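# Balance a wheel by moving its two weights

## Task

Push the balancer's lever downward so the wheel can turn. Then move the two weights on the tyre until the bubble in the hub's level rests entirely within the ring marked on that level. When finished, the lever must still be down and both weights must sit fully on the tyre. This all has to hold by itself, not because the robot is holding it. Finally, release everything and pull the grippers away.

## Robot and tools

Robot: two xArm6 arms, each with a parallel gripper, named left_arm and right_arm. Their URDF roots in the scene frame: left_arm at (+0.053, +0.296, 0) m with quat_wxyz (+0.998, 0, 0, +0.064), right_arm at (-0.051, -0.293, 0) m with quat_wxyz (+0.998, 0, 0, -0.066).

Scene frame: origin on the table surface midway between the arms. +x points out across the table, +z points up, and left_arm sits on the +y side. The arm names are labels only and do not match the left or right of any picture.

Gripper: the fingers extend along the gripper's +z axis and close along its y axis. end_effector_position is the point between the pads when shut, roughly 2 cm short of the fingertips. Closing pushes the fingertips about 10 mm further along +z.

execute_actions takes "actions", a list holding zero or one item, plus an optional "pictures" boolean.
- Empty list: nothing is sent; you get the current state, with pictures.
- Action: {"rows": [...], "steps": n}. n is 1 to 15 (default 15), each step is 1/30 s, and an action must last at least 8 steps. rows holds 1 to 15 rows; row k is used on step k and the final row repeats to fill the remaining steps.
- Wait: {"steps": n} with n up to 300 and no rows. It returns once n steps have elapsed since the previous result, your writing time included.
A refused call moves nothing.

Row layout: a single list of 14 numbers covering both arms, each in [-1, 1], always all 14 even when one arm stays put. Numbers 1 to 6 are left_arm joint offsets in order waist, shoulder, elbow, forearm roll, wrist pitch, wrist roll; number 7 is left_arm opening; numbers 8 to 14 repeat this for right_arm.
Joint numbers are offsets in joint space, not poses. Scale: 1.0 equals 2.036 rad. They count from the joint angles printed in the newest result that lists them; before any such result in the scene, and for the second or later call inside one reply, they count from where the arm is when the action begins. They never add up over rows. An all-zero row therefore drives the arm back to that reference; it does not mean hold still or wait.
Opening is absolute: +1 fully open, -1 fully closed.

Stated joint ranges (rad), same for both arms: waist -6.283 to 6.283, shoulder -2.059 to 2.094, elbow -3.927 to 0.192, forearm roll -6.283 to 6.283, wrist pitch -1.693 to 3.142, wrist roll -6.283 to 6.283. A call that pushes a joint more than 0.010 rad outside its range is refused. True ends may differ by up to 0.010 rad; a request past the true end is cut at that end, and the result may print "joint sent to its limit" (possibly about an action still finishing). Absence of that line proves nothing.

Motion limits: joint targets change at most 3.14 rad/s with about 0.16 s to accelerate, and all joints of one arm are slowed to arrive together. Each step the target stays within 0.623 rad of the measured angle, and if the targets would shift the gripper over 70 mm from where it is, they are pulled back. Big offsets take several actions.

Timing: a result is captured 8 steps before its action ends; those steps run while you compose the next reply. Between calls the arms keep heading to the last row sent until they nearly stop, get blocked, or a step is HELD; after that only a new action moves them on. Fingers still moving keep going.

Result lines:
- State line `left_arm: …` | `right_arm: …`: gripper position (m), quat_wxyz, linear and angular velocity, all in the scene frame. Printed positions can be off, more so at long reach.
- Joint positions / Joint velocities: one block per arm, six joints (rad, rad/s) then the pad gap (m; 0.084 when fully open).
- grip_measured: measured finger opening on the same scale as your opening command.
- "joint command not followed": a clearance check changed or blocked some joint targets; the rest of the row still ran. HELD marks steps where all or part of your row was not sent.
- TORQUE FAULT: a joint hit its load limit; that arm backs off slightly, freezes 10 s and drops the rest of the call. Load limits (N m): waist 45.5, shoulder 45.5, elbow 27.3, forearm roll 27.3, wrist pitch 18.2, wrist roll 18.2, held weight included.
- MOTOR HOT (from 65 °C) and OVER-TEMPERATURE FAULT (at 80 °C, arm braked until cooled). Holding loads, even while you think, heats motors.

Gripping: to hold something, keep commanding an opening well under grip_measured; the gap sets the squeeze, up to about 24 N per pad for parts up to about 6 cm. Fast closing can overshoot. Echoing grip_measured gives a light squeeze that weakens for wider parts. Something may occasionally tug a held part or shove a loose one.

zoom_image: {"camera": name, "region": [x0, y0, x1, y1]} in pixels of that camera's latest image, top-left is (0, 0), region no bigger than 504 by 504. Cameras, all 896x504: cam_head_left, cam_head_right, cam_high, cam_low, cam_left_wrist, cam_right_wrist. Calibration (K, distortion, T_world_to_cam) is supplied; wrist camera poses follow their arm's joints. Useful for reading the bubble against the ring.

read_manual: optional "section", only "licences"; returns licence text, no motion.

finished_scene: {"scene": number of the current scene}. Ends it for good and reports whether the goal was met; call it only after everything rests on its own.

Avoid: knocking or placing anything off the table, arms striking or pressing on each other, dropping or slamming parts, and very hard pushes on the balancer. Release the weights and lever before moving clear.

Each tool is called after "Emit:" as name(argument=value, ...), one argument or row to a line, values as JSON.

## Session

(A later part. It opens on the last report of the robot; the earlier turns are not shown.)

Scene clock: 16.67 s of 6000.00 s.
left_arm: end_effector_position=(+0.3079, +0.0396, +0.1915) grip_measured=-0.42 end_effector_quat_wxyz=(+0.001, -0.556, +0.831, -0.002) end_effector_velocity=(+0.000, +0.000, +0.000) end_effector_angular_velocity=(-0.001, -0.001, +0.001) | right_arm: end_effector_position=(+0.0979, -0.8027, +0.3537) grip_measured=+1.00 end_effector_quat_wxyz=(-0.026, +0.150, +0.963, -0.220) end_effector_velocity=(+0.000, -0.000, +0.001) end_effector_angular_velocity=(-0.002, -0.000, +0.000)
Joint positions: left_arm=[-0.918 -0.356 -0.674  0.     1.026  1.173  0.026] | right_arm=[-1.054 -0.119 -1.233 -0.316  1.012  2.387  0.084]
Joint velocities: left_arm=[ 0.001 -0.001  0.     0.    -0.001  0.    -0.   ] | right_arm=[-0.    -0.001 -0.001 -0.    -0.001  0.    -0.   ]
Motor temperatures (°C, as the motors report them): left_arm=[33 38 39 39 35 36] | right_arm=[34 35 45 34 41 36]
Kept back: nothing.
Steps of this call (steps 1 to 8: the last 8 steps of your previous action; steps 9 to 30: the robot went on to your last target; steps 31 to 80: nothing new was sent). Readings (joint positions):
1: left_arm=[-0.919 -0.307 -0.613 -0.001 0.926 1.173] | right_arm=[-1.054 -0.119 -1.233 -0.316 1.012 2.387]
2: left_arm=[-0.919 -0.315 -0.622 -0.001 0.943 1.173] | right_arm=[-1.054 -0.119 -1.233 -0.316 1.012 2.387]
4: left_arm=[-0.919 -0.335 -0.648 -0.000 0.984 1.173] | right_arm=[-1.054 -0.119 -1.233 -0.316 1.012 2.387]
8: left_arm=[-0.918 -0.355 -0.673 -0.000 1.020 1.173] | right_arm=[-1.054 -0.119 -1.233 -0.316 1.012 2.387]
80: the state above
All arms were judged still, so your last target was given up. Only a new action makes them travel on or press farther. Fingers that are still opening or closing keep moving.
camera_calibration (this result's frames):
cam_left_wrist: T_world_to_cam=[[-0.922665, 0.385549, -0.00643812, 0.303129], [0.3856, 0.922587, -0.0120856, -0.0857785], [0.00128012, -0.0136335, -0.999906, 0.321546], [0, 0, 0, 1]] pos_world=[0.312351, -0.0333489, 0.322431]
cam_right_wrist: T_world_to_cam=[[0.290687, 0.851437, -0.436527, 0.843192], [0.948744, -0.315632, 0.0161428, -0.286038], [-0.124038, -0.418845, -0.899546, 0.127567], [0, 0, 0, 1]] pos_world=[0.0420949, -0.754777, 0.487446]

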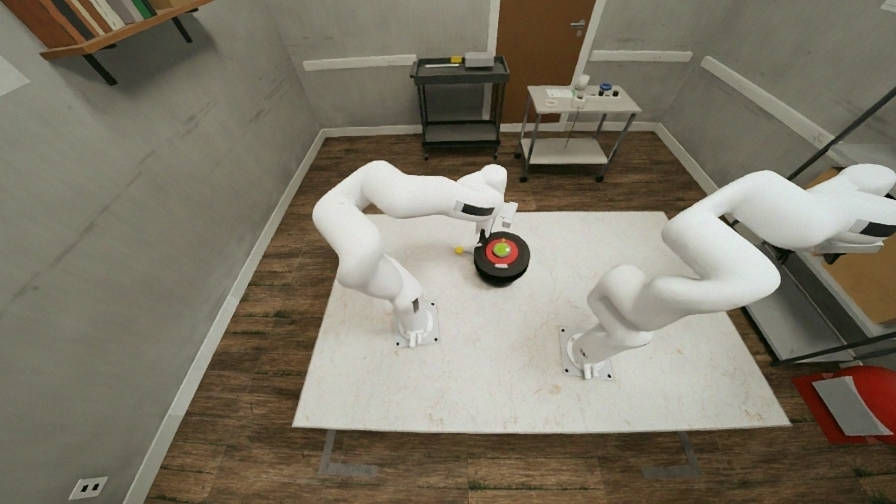

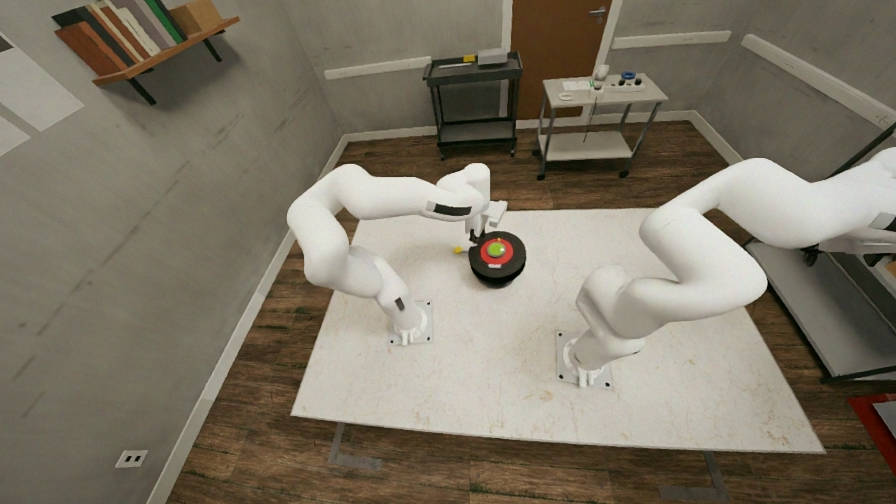

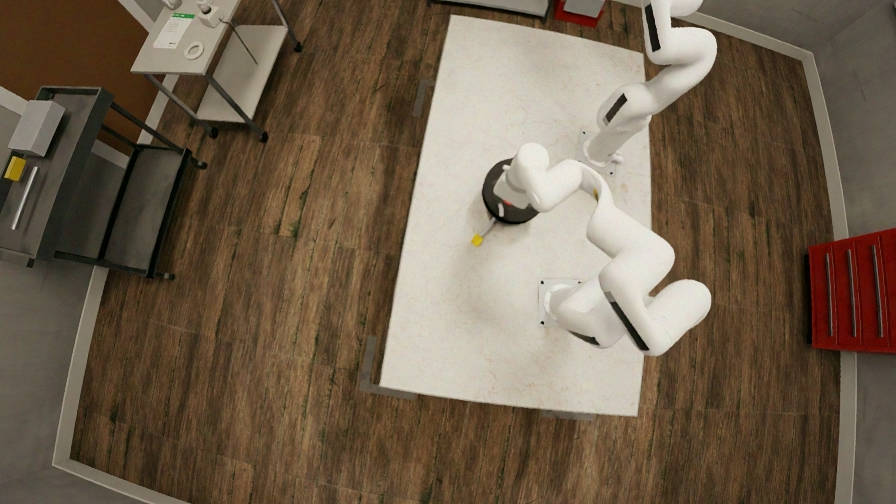

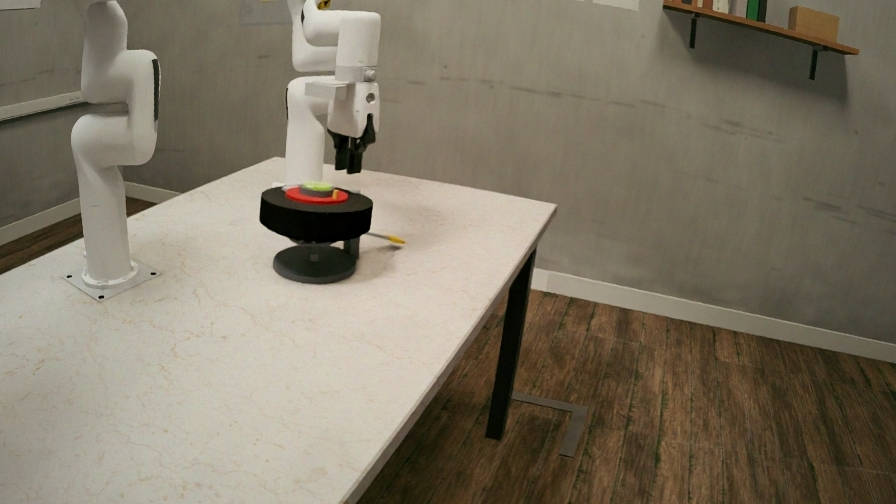

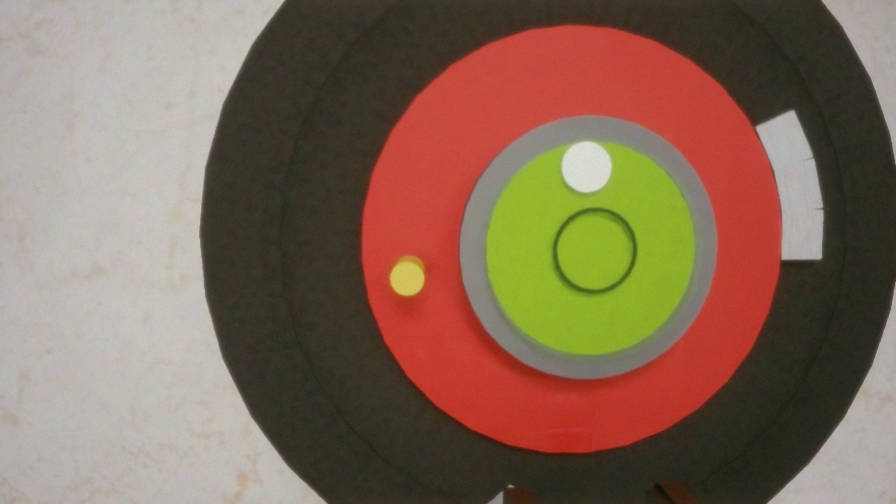

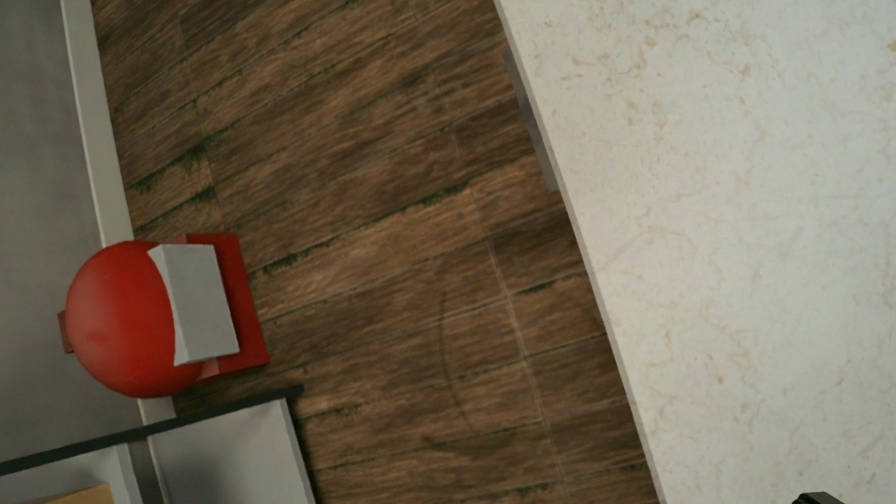

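Emit:
execute_actions(
  actions=[
    {"rows":[[0,-0.015,-0.05,0,0.065,0,0.3,0,0,0,0,0,0,1],[0,-0.031,-0.129,0,0.162,0,0.6,0,0,0,0,0,0,1]],"steps":12},
  ],
)

Emit:
execute_actions(
  actions=[
    {"steps":16},
  ],
  pictures=true,
)

Scene clock: 17.30 s of 6000.00 s.
left_arm: end_effector_position=(+0.3070, +0.0405, +0.2039) grip_measured=+0.06 end_effector_quat_wxyz=(-0.001, -0.556, +0.831, +0.004) end_effector_velocity=(+0.007, -0.007, +0.332) end_effector_angular_velocity=(+0.093, +0.091, +0.000) | right_arm: end_effector_position=(+0.0979, -0.8027, +0.3537) grip_measured=+1.00 end_effector_quat_wxyz=(-0.026, +0.150, +0.963, -0.220) end_effector_velocity=(+0.000, +0.000, -0.001) end_effector_angular_velocity=(+0.002, -0.001, -0.001)
Joint positions: left_arm=[-0.918 -0.364 -0.707  0.     1.08   1.173  0.047] | right_arm=[-1.054 -0.119 -1.233 -0.316  1.012  2.387  0.084]
Joint velocities: left_arm=[-0.    -0.201 -0.842  0.001  1.174 -0.001  0.174] | right_arm=[-0.     0.001  0.001  0.002 -0.     0.     0.   ]
Motor temperatures (°C, as the motors report them): left_arm=[33 38 39 39 35 36] | right_arm=[34 35 46 34 41 36]
Steps of this call (steps 1 to 15: nothing new was sent; steps 16 to 19: the first 4 steps of this action). Readings (joint positions):
16: left_arm=[-0.918 -0.356 -0.674 0.000 1.026 1.173] | right_arm=[-1.054 -0.119 -1.233 -0.316 1.012 2.387]
17: left_arm=[-0.918 -0.357 -0.677 0.000 1.031 1.173] | right_arm=[-1.054 -0.119 -1.233 -0.316 1.012 2.387]
19: the state above

Scene clock: 17.83 s of 6000.00 s.
left_arm: end_effector_position=(+0.3067, +0.0408, +0.2989) grip_measured=+0.59 end_effector_quat_wxyz=(-0.000, -0.556, +0.831, +0.001) end_effector_velocity=(+0.002, -0.003, +0.009) end_effector_angular_velocity=(-0.014, -0.014, -0.002) | right_arm: end_effector_position=(+0.0979, -0.8027, +0.3537) grip_measured=+1.00 end_effector_quat_wxyz=(-0.026, +0.150, +0.963, -0.220) end_effector_velocity=(+0.000, +0.000, -0.000) end_effector_angular_velocity=(+0.001, -0.001, -0.000)
Joint positions: left_arm=[-0.918 -0.419 -0.935  0.     1.356  1.173  0.069] | right_arm=[-1.054 -0.119 -1.233 -0.316  1.012  2.387  0.084]
Joint velocities: left_arm=[-0.002 -0.006 -0.016 -0.     0.003 -0.    -0.   ] | right_arm=[ 0.     0.    -0.     0.001  0.001 -0.    -0.   ]
Motor temperatures (°C, as the motors report them): left_arm=[33 38 39 39 35 36] | right_arm=[34 35 46 34 41 36]
Kept back: nothing.
Steps of this call (steps 1 to 8: the last 8 steps of your previous action; steps 9 to 16: the robot went on to your last target). Readings (joint positions):
1: left_arm=[-0.918 -0.372 -0.741 0.000 1.122 1.173] | right_arm=[-1.054 -0.119 -1.233 -0.316 1.012 2.387]
2: left_arm=[-0.918 -0.382 -0.780 0.000 1.165 1.173] | right_arm=[-1.054 -0.119 -1.233 -0.316 1.012 2.387]
4: left_arm=[-0.918 -0.400 -0.853 0.000 1.245 1.173] | right_arm=[-1.054 -0.119 -1.233 -0.316 1.012 2.387]
8: left_arm=[-0.918 -0.420 -0.929 0.000 1.338 1.173] | right_arm=[-1.054 -0.119 -1.233 -0.316 1.012 2.387]
16: the state above
camera_calibration (this result's frames):
cam_left_wrist: T_world_to_cam=[[-0.922709, 0.385497, -0.000514986, 0.30048], [0.385484, 0.922665, -0.00956957, -0.085877], [-0.00321389, -0.00902845, -0.999954, 0.430204], [0, 0, 0, 1]] pos_world=[0.311743, -0.0327146, 0.429517]
cam_right_wrist: T_world_to_cam=[[0.290687, 0.851437, -0.436527, 0.843192], [0.948744, -0.315632, 0.0161428, -0.286038], [-0.124037, -0.418845, -0.899546, 0.127567], [0, 0, 0, 1]] pos_world=[0.042095, -0.754777, 0.487446]

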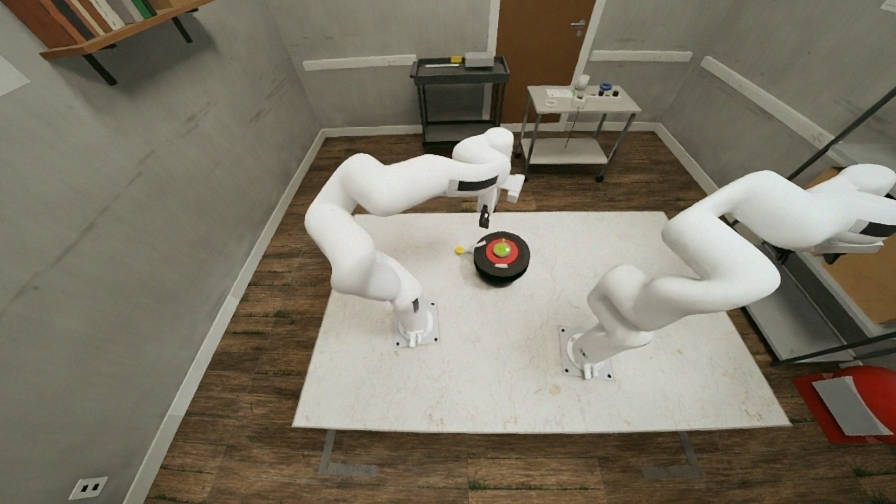

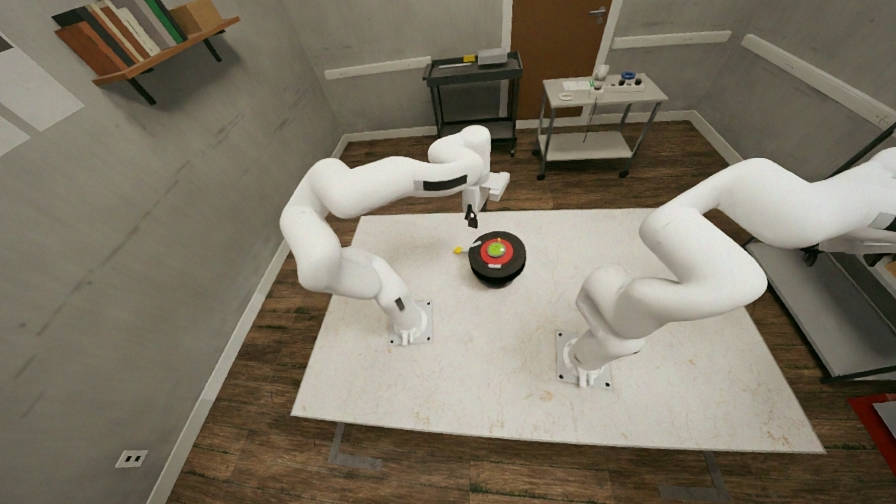

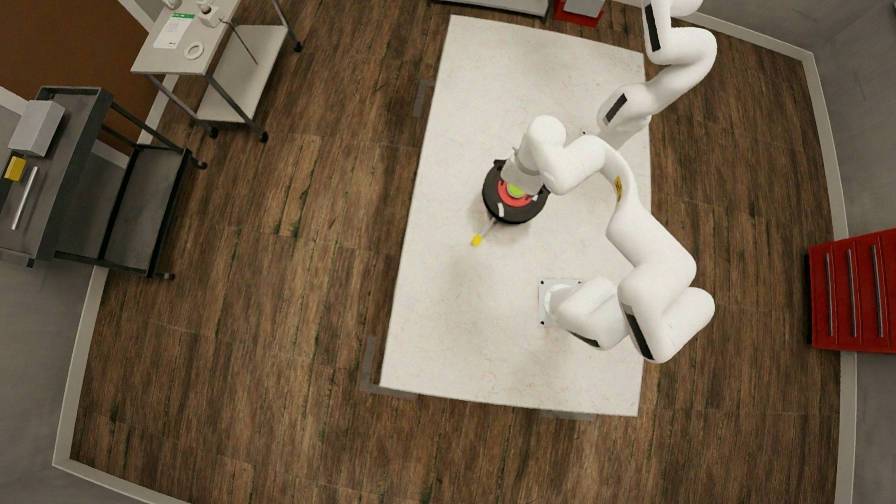

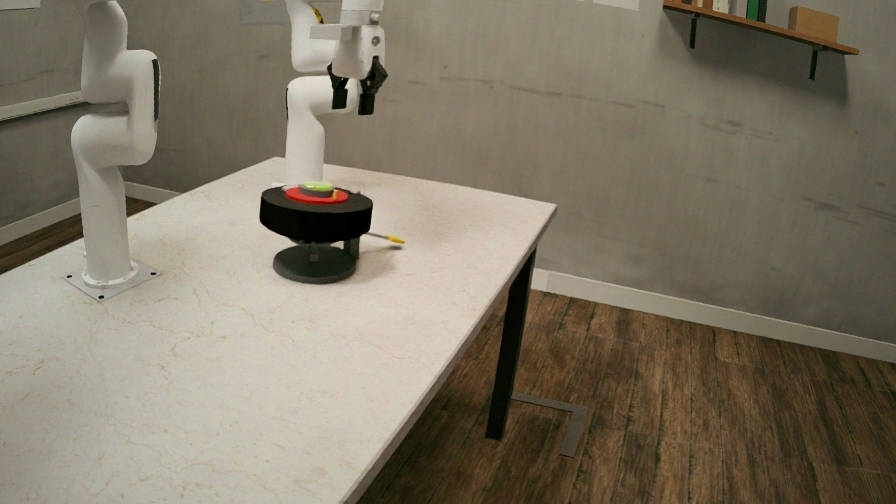

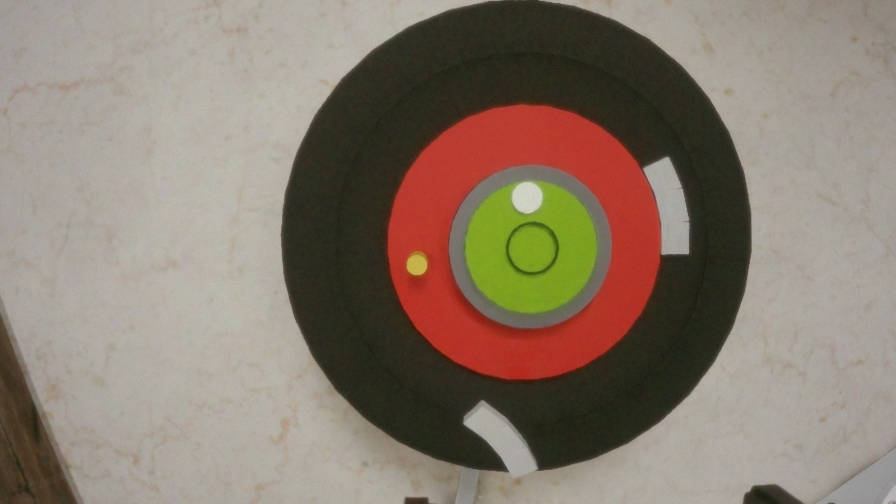

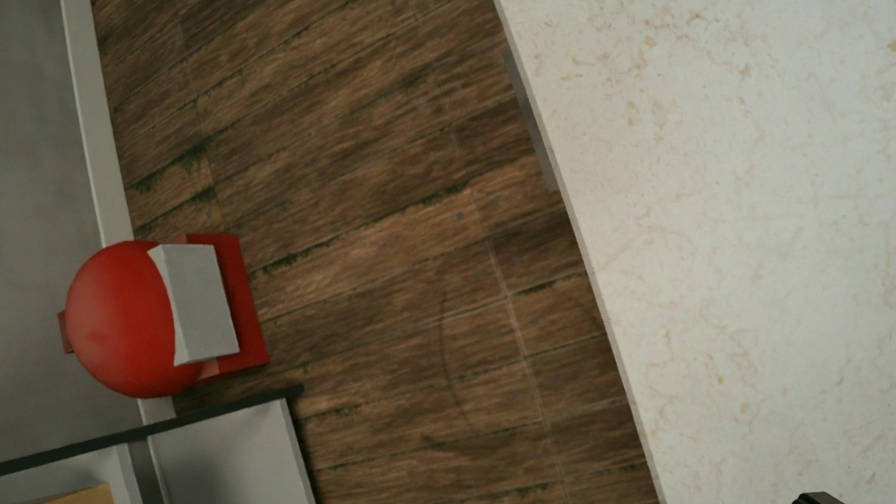

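Emit:
execute_actions(
  actions=[
    {"rows":[[0.01,0.01,0.04,0,-0.05,-0.1,0.3,0,0,0,0,0,0,1],[0.0187,0.025,0.08,0,-0.105,-0.2,0,0,0,0,0,0,0,1],[0.0187,0.038,0.1234,0,-0.1624,-0.3266,-0.25,0,0,0,0,0,0,1]],"steps":15},
  ],
)

Emit:
execute_actions(
  actions=[
    {"steps":16},
  ],
  pictures=true,
)

Scene clock: 18.87 s of 6000.00 s.
left_arm: end_effector_position=(+0.3158, +0.0407, +0.2598) grip_measured=-0.25 end_effector_quat_wxyz=(+0.000, -0.659, +0.752, -0.002) end_effector_velocity=(+0.031, +0.031, -0.423) end_effector_angular_velocity=(+0.104, +0.116, +2.298) | right_arm: end_effector_position=(+0.0979, -0.8027, +0.3537) grip_measured=+1.00 end_effector_quat_wxyz=(-0.026, +0.150, +0.963, -0.220) end_effector_velocity=(+0.000, -0.000, +0.000) end_effector_angular_velocity=(-0.002, +0.000, +0.001)
Joint positions: left_arm=[-0.901 -0.393 -0.843  0.     1.232  0.931  0.033] | right_arm=[-1.054 -0.119 -1.233 -0.316  1.012  2.387  0.084]
Joint velocities: left_arm=[ 0.118  0.311  0.92   0.002 -1.074 -2.181 -0.037] | right_arm=[ 0.    -0.     0.    -0.001 -0.002 -0.    -0.   ]
Motor temperatures (°C, as the motors report them): left_arm=[33 38 39 39 35 36] | right_arm=[34 35 46 34 41 36]
Steps of this call (steps 1 to 15: the robot went on to your last target; steps 16 to 24: nothing new was sent; steps 25 to 31: the first 7 steps of this action). Readings (joint positions):
25: left_arm=[-0.918 -0.419 -0.937 0.000 1.356 1.173] | right_arm=[-1.054 -0.119 -1.233 -0.316 1.012 2.387]
26: left_arm=[-0.918 -0.419 -0.936 0.000 1.354 1.168] | right_arm=[-1.054 -0.119 -1.233 -0.316 1.012 2.387]
28: left_arm=[-0.913 -0.416 -0.919 0.000 1.329 1.120] | right_arm=[-1.054 -0.119 -1.233 -0.316 1.012 2.387]
31: the state above

Scene clock: 19.40 s of 6000.00 s.
left_arm: end_effector_position=(+0.3197, +0.0473, +0.1907) grip_measured=-0.27 end_effector_quat_wxyz=(-0.000, +0.808, -0.590, +0.001) end_effector_velocity=(-0.002, +0.003, -0.006) end_effector_angular_velocity=(+0.010, +0.010, +0.010) | right_arm: end_effector_position=(+0.0979, -0.8027, +0.3537) grip_measured=+1.00 end_effector_quat_wxyz=(-0.026, +0.150, +0.963, -0.220) end_effector_velocity=(-0.000, +0.000, +0.000) end_effector_angular_velocity=(-0.000, +0.000, -0.001)
Joint positions: left_arm=[-0.88  -0.342 -0.685  0.     1.025  0.509  0.032] | right_arm=[-1.054 -0.119 -1.233 -0.316  1.012  2.387  0.084]
Joint velocities: left_arm=[ 0.002  0.006  0.011  0.    -0.003 -0.008  0.   ] | right_arm=[-0.    -0.001 -0.    -0.     0.001 -0.    -0.   ]
Motor temperatures (°C, as the motors report them): left_arm=[33 38 39 39 35 36] | right_arm=[34 35 46 34 41 36]
Kept back: nothing.
Steps of this call (steps 1 to 8: the last 8 steps of your previous action; steps 9 to 16: the robot went on to your last target). Readings (joint positions):
1: left_arm=[-0.897 -0.382 -0.813 0.000 1.197 0.858] | right_arm=[-1.054 -0.119 -1.233 -0.316 1.012 2.387]
2: left_arm=[-0.893 -0.373 -0.784 0.000 1.161 0.785] | right_arm=[-1.054 -0.119 -1.233 -0.316 1.012 2.387]
4: left_arm=[-0.887 -0.356 -0.734 0.000 1.096 0.652] | right_arm=[-1.054 -0.119 -1.233 -0.316 1.012 2.387]
8: left_arm=[-0.881 -0.342 -0.688 0.000 1.036 0.529] | right_arm=[-1.054 -0.119 -1.233 -0.316 1.012 2.387]
16: the state above
camera_calibration (this result's frames):
cam_left_wrist: T_world_to_cam=[[-0.953489, -0.301411, -0.00331285, 0.352775], [-0.301353, 0.953437, -0.0119783, 0.12064], [0.00676897, -0.0104228, -0.999923, 0.318991], [0, 0, 0, 1]] pos_world=[0.370563, -0.00536746, 0.32158]
cam_right_wrist: T_world_to_cam=[[0.290687, 0.851437, -0.436527, 0.843192], [0.948744, -0.315632, 0.0161428, -0.286038], [-0.124037, -0.418845, -0.899546, 0.127567], [0, 0, 0, 1]] pos_world=[0.0420949, -0.754777, 0.487446]

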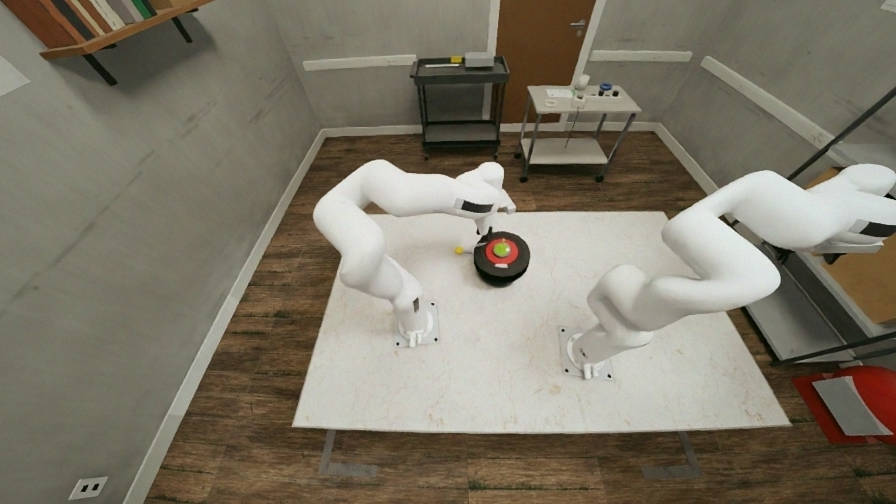

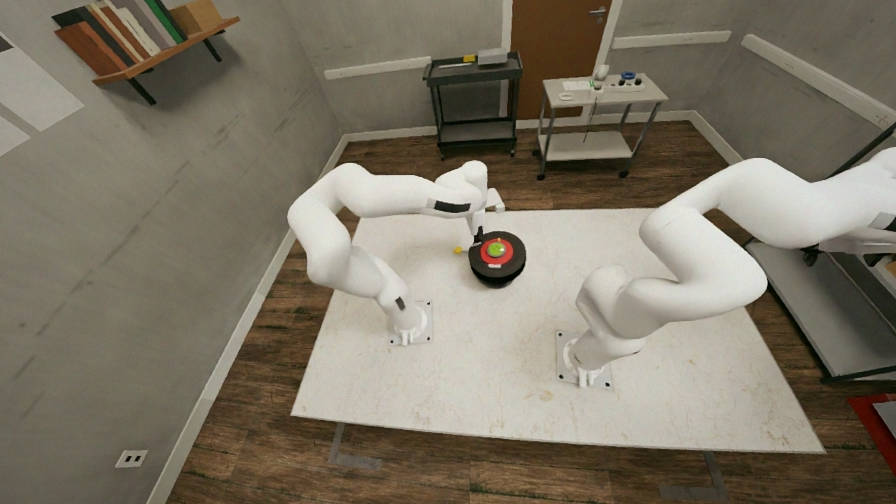

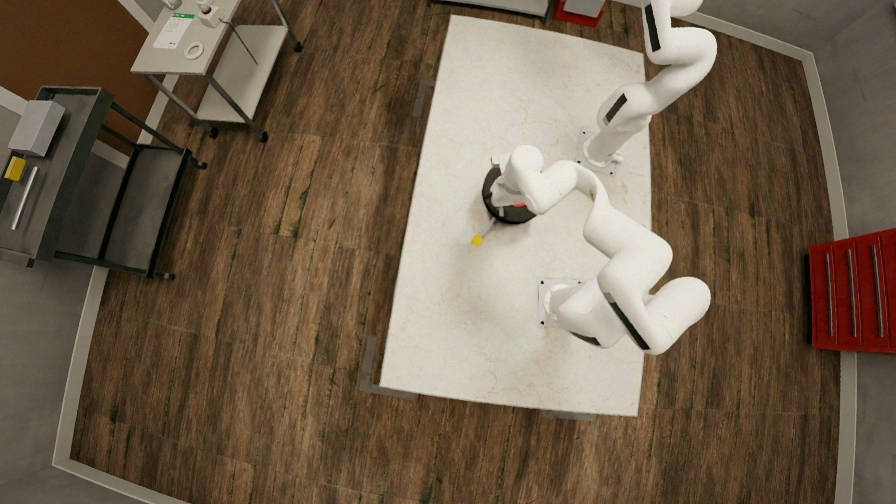

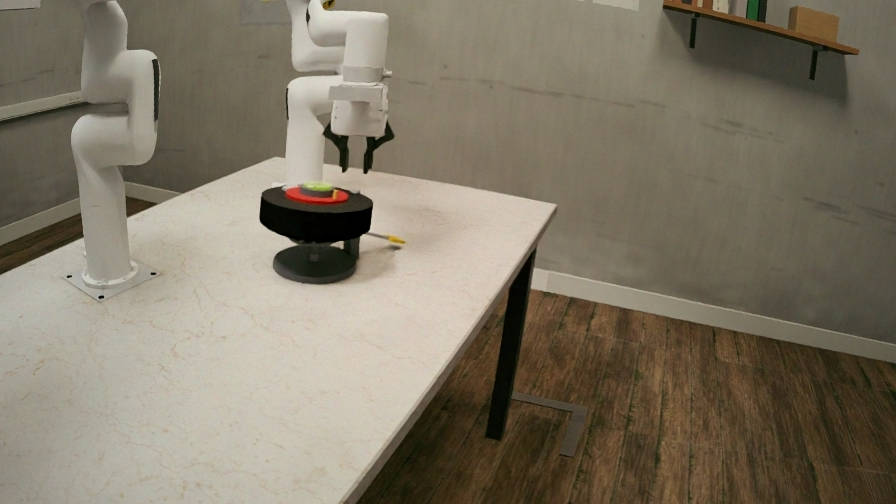

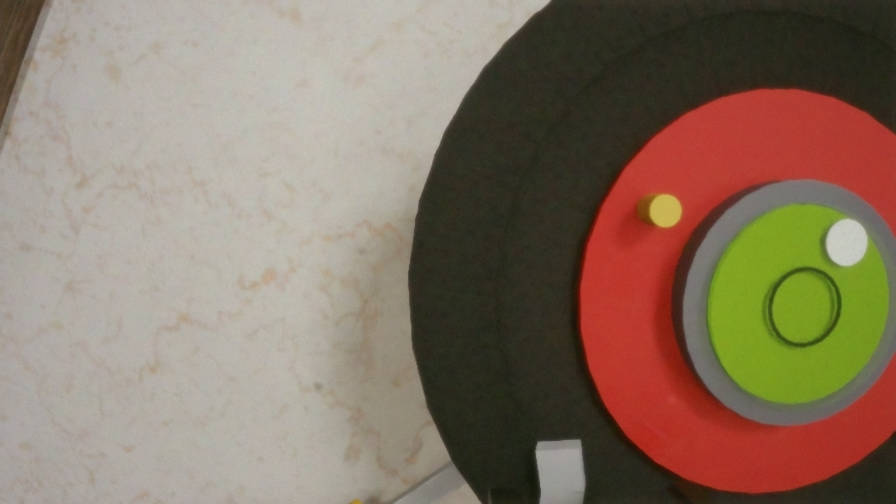

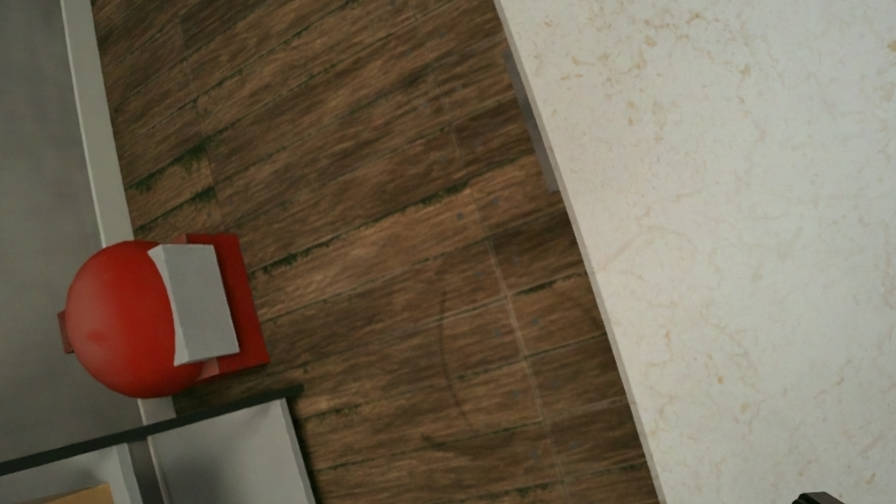

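Emit:
execute_actions(
  actions=[
    {"rows":[[0.0023,0.004,0.005,0,-0.009,0,-0.45,0,0,0,0,0,0,1],[0.0023,0.009,0.011,0,-0.02,0,-0.45,0,0,0,0,0,0,1],[0.0023,0.014,0.017,0,-0.031,0,-0.45,0,0,0,0,0,0,1],[0.0023,0.019,0.023,0,-0.042,0,-0.45,0,0,0,0,0,0,1],[0.0023,0.023,0.028,0,-0.051,0,-0.45,0,0,0,0,0,0,1],[0.0023,0.026,0.032,0,-0.058,0,-0.45,0,0,0,0,0,0,1],[0.0023,0.029,0.035,0,-0.064,0,-0.45,0,0,0,0,0,0,1],[0.0023,0.031,0.0365,0,-0.067,0,-0.45,0,0,0,0,0,0,1],[0.0023,0.0324,0.0372,0,-0.0688,0,-0.45,0,0,0,0,0,0,1]],"steps":15},
  ],
)

Emit:
execute_actions(
  actions=[
    {"rows":[[0,0,0,0,0,0,-0.45,0,0,0,0,0,0,1],[0,0,0,0,0,0,-0.5,0,0,0,0,0,0,1],[0,0,0,0,0,0,-0.55,0,0,0,0,0,0,1],[0,0,0,0,0,0,-0.6,0,0,0,0,0,0,1],[0,0,0,0,0,0,-0.66,0,0,0,0,0,0,1],[0,0,0,0,0,0,-0.73,0,0,0,0,0,0,1],[0,0,0,0,0,0,-0.8,0,0,0,0,0,0,1],[0,0,0,0,0,0,-0.9,0,0,0,0,0,0,1]],"steps":15},
  ],
)

Emit:
execute_actions(
  actions=[
    {"steps":10},
  ],
  pictures=true,
)

Scene clock: 20.57 s of 6000.00 s.
left_arm: end_effector_position=(+0.3211, +0.0482, +0.1679) grip_measured=-0.47 end_effector_quat_wxyz=(-0.000, +0.809, -0.588, +0.001) end_effector_velocity=(-0.015, +0.016, -0.187) end_effector_angular_velocity=(+0.046, +0.050, +0.005) | right_arm: end_effector_position=(+0.0979, -0.8027, +0.3537) grip_measured=+1.00 end_effector_quat_wxyz=(-0.026, +0.150, +0.963, -0.220) end_effector_velocity=(-0.000, +0.000, -0.000) end_effector_angular_velocity=(+0.000, +0.001, +0.000)
Joint positions: left_arm=[-0.876 -0.309 -0.645  0.     0.952  0.509  0.024] | right_arm=[-1.054 -0.119 -1.233 -0.316  1.012  2.387  0.084]
Joint velocities: left_arm=[ 0.005  0.26   0.33   0.    -0.522  0.001 -0.001] | right_arm=[ 0.    -0.001  0.001 -0.     0.    -0.     0.   ]
Motor temperatures (°C, as the motors report them): left_arm=[33 38 39 39 35 36] | right_arm=[34 35 46 34 41 36]
Steps of this call (steps 1 to 15: the robot went on to your last target; steps 16 to 28: nothing new was sent; steps 29 to 35: the first 7 steps of this action). Readings (joint positions):
29: left_arm=[-0.880 -0.341 -0.684 0.000 1.025 0.508] | right_arm=[-1.054 -0.119 -1.233 -0.316 1.012 2.387]
30: left_arm=[-0.879 -0.340 -0.683 0.000 1.022 0.508] | right_arm=[-1.054 -0.119 -1.233 -0.316 1.012 2.387]
32: left_arm=[-0.877 -0.333 -0.674 0.000 1.002 0.508] | right_arm=[-1.054 -0.119 -1.233 -0.316 1.012 2.387]
35: the state above

Scene clock: 21.07 s of 6000.00 s.
left_arm: end_effector_position=(+0.3224, +0.0469, +0.1509) grip_measured=-0.72 end_effector_quat_wxyz=(+0.001, +0.809, -0.588, +0.005) end_effector_velocity=(+0.005, +0.004, +0.000) end_effector_angular_velocity=(+0.006, -0.006, +0.005) | right_arm: end_effector_position=(+0.0979, -0.8027, +0.3537) grip_measured=+1.00 end_effector_quat_wxyz=(-0.026, +0.150, +0.963, -0.220) end_effector_velocity=(-0.000, -0.000, -0.000) end_effector_angular_velocity=(-0.001, -0.000, +0.000)
Joint positions: left_arm=[-0.876 -0.28  -0.616 -0.     0.887  0.509  0.013] | right_arm=[-1.054 -0.119 -1.233 -0.316  1.012  2.387  0.084]
Joint velocities: left_arm=[ 0.012  0.003 -0.003  0.011 -0.     0.    -0.027] | right_arm=[-0.     0.001  0.     0.    -0.001 -0.    -0.   ]
Motor temperatures (°C, as the motors report them): left_arm=[33 38 39 39 35 36] | right_arm=[34 35 46 34 41 36]
Steps of this call (steps 1 to 8: the last 8 steps of your previous action; steps 9 to 15: the first 7 steps of this action, its rows measured from where the robot was after step 8). Readings (joint positions):
8: left_arm=[-0.874 -0.280 -0.615 0.002 0.888 0.509] | right_arm=[-1.054 -0.119 -1.233 -0.316 1.012 2.387]
9: left_arm=[-0.874 -0.280 -0.615 0.002 0.887 0.509] | right_arm=[-1.054 -0.119 -1.233 -0.316 1.012 2.387]
10: left_arm=[-0.874 -0.280 -0.615 0.002 0.888 0.509] | right_arm=[-1.054 -0.119 -1.233 -0.316 1.012 2.387]
12: left_arm=[-0.874 -0.280 -0.616 0.001 0.887 0.509] | right_arm=[-1.054 -0.119 -1.233 -0.316 1.012 2.387]
15: the state above

Scene clock: 21.40 s of 6000.00 s.
left_arm: end_effector_position=(+0.3226, +0.0475, +0.1507) grip_measured=-0.72 end_effector_quat_wxyz=(+0.000, +0.809, -0.588, +0.004) end_effector_velocity=(-0.000, +0.001, -0.001) end_effector_angular_velocity=(+0.004, +0.002, -0.001) | right_arm: end_effector_position=(+0.0979, -0.8027, +0.3537) grip_measured=+1.00 end_effector_quat_wxyz=(-0.026, +0.150, +0.963, -0.220) end_effector_velocity=(+0.000, +0.000, -0.001) end_effector_angular_velocity=(+0.003, -0.000, -0.000)
Joint positions: left_arm=[-0.875 -0.28  -0.616  0.001  0.887  0.509  0.012] | right_arm=[-1.054 -0.119 -1.233 -0.316  1.012  2.387  0.084]
Joint velocities: left_arm=[ 0.001  0.001  0.001  0.002  0.002  0.001 -0.   ] | right_arm=[ 0.     0.002  0.     0.001  0.001 -0.     0.   ]
Motor temperatures (°C, as the motors report them): left_arm=[33 38 39 39 35 36] | right_arm=[34 35 46 34 41 36]
Kept back: nothing.
Steps of this call (steps 1 to 8: the last 8 steps of your previous action; steps 9 to 10: the robot went on to your last target). Readings (joint positions):
1: left_arm=[-0.876 -0.280 -0.616 0.000 0.887 0.509] | right_arm=[-1.054 -0.119 -1.233 -0.316 1.012 2.387]
2: left_arm=[-0.876 -0.280 -0.616 0.000 0.887 0.509] | right_arm=[-1.054 -0.119 -1.233 -0.316 1.012 2.387]
4: left_arm=[-0.875 -0.280 -0.616 0.000 0.887 0.509] | right_arm=[-1.054 -0.119 -1.233 -0.316 1.012 2.387]
8: left_arm=[-0.875 -0.280 -0.616 0.001 0.887 0.509] | right_arm=[-1.054 -0.119 -1.233 -0.316 1.012 2.387]
10: the state above
camera_calibration (this result's frames):
cam_left_wrist: T_world_to_cam=[[-0.952021, -0.305953, -0.00692014, 0.355742], [-0.305801, 0.951938, -0.0172914, 0.123201], [0.0118779, -0.0143456, -0.999827, 0.277484], [0, 0, 0, 1]] pos_world=[0.373053, -0.00445852, 0.282028]
cam_right_wrist: T_world_to_cam=[[0.290688, 0.851437, -0.436527, 0.843192], [0.948744, -0.315633, 0.0161431, -0.286038], [-0.124037, -0.418845, -0.899546, 0.127567], [0, 0, 0, 1]] pos_world=[0.042095, -0.754777, 0.487446]

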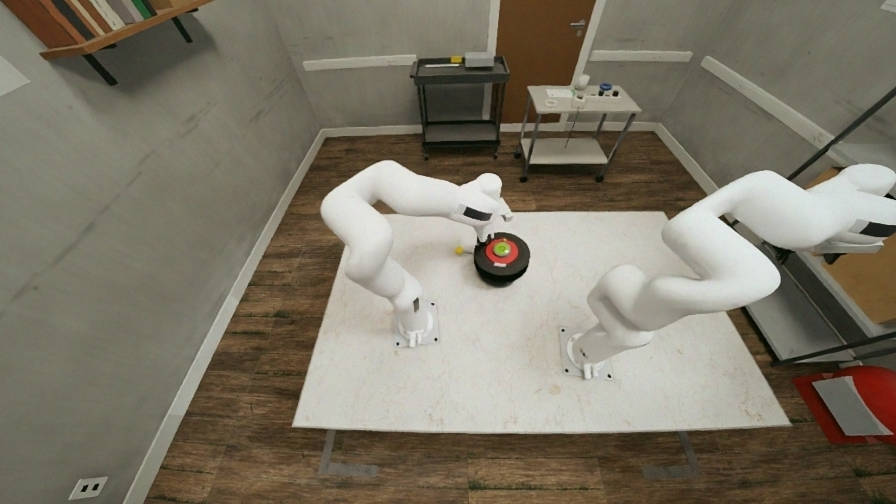

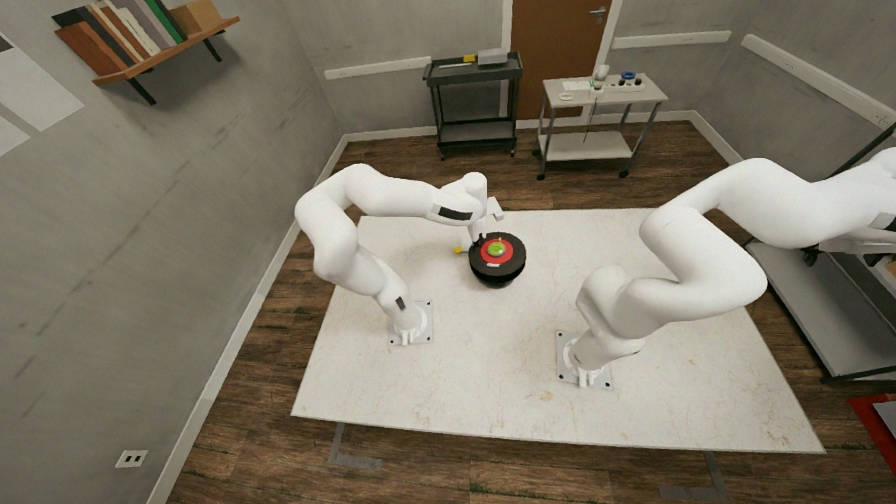

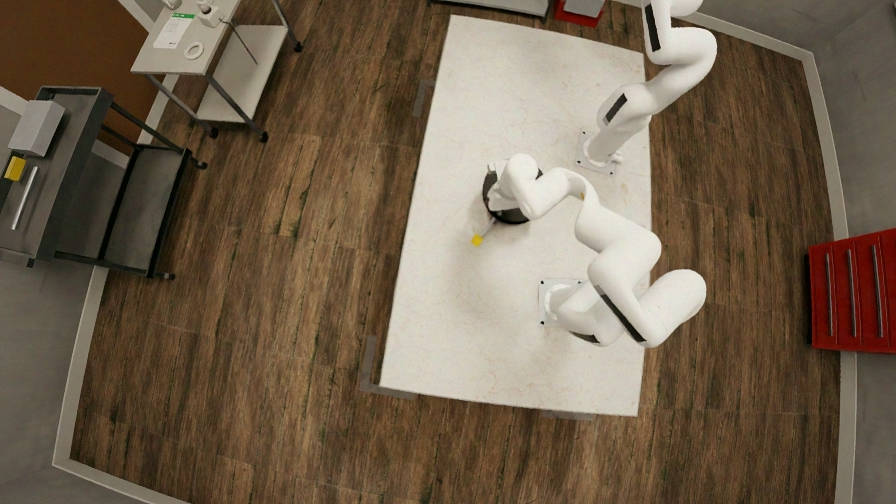

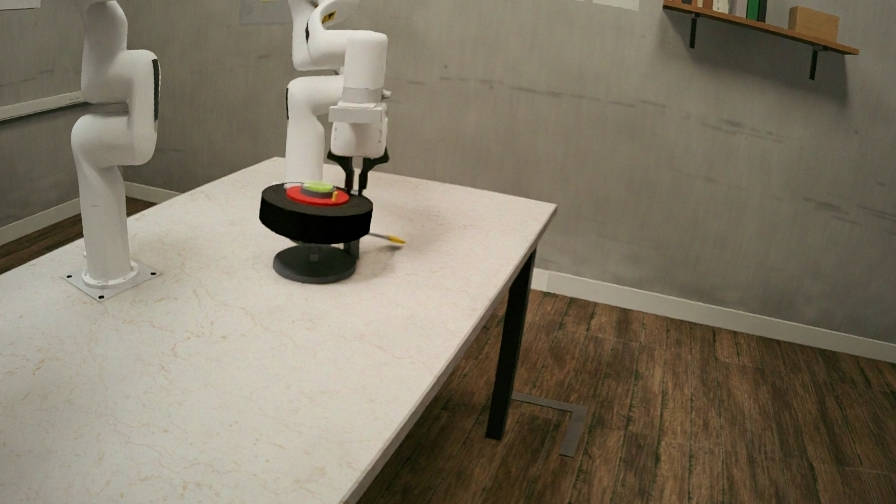

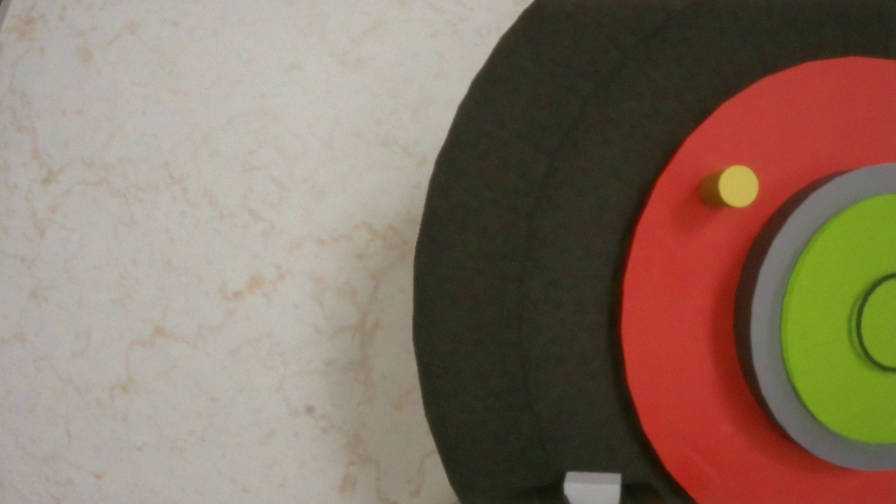

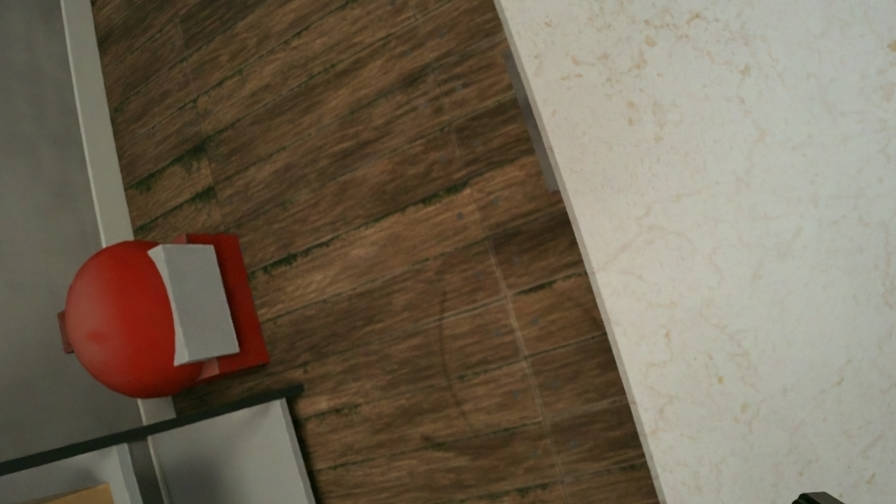

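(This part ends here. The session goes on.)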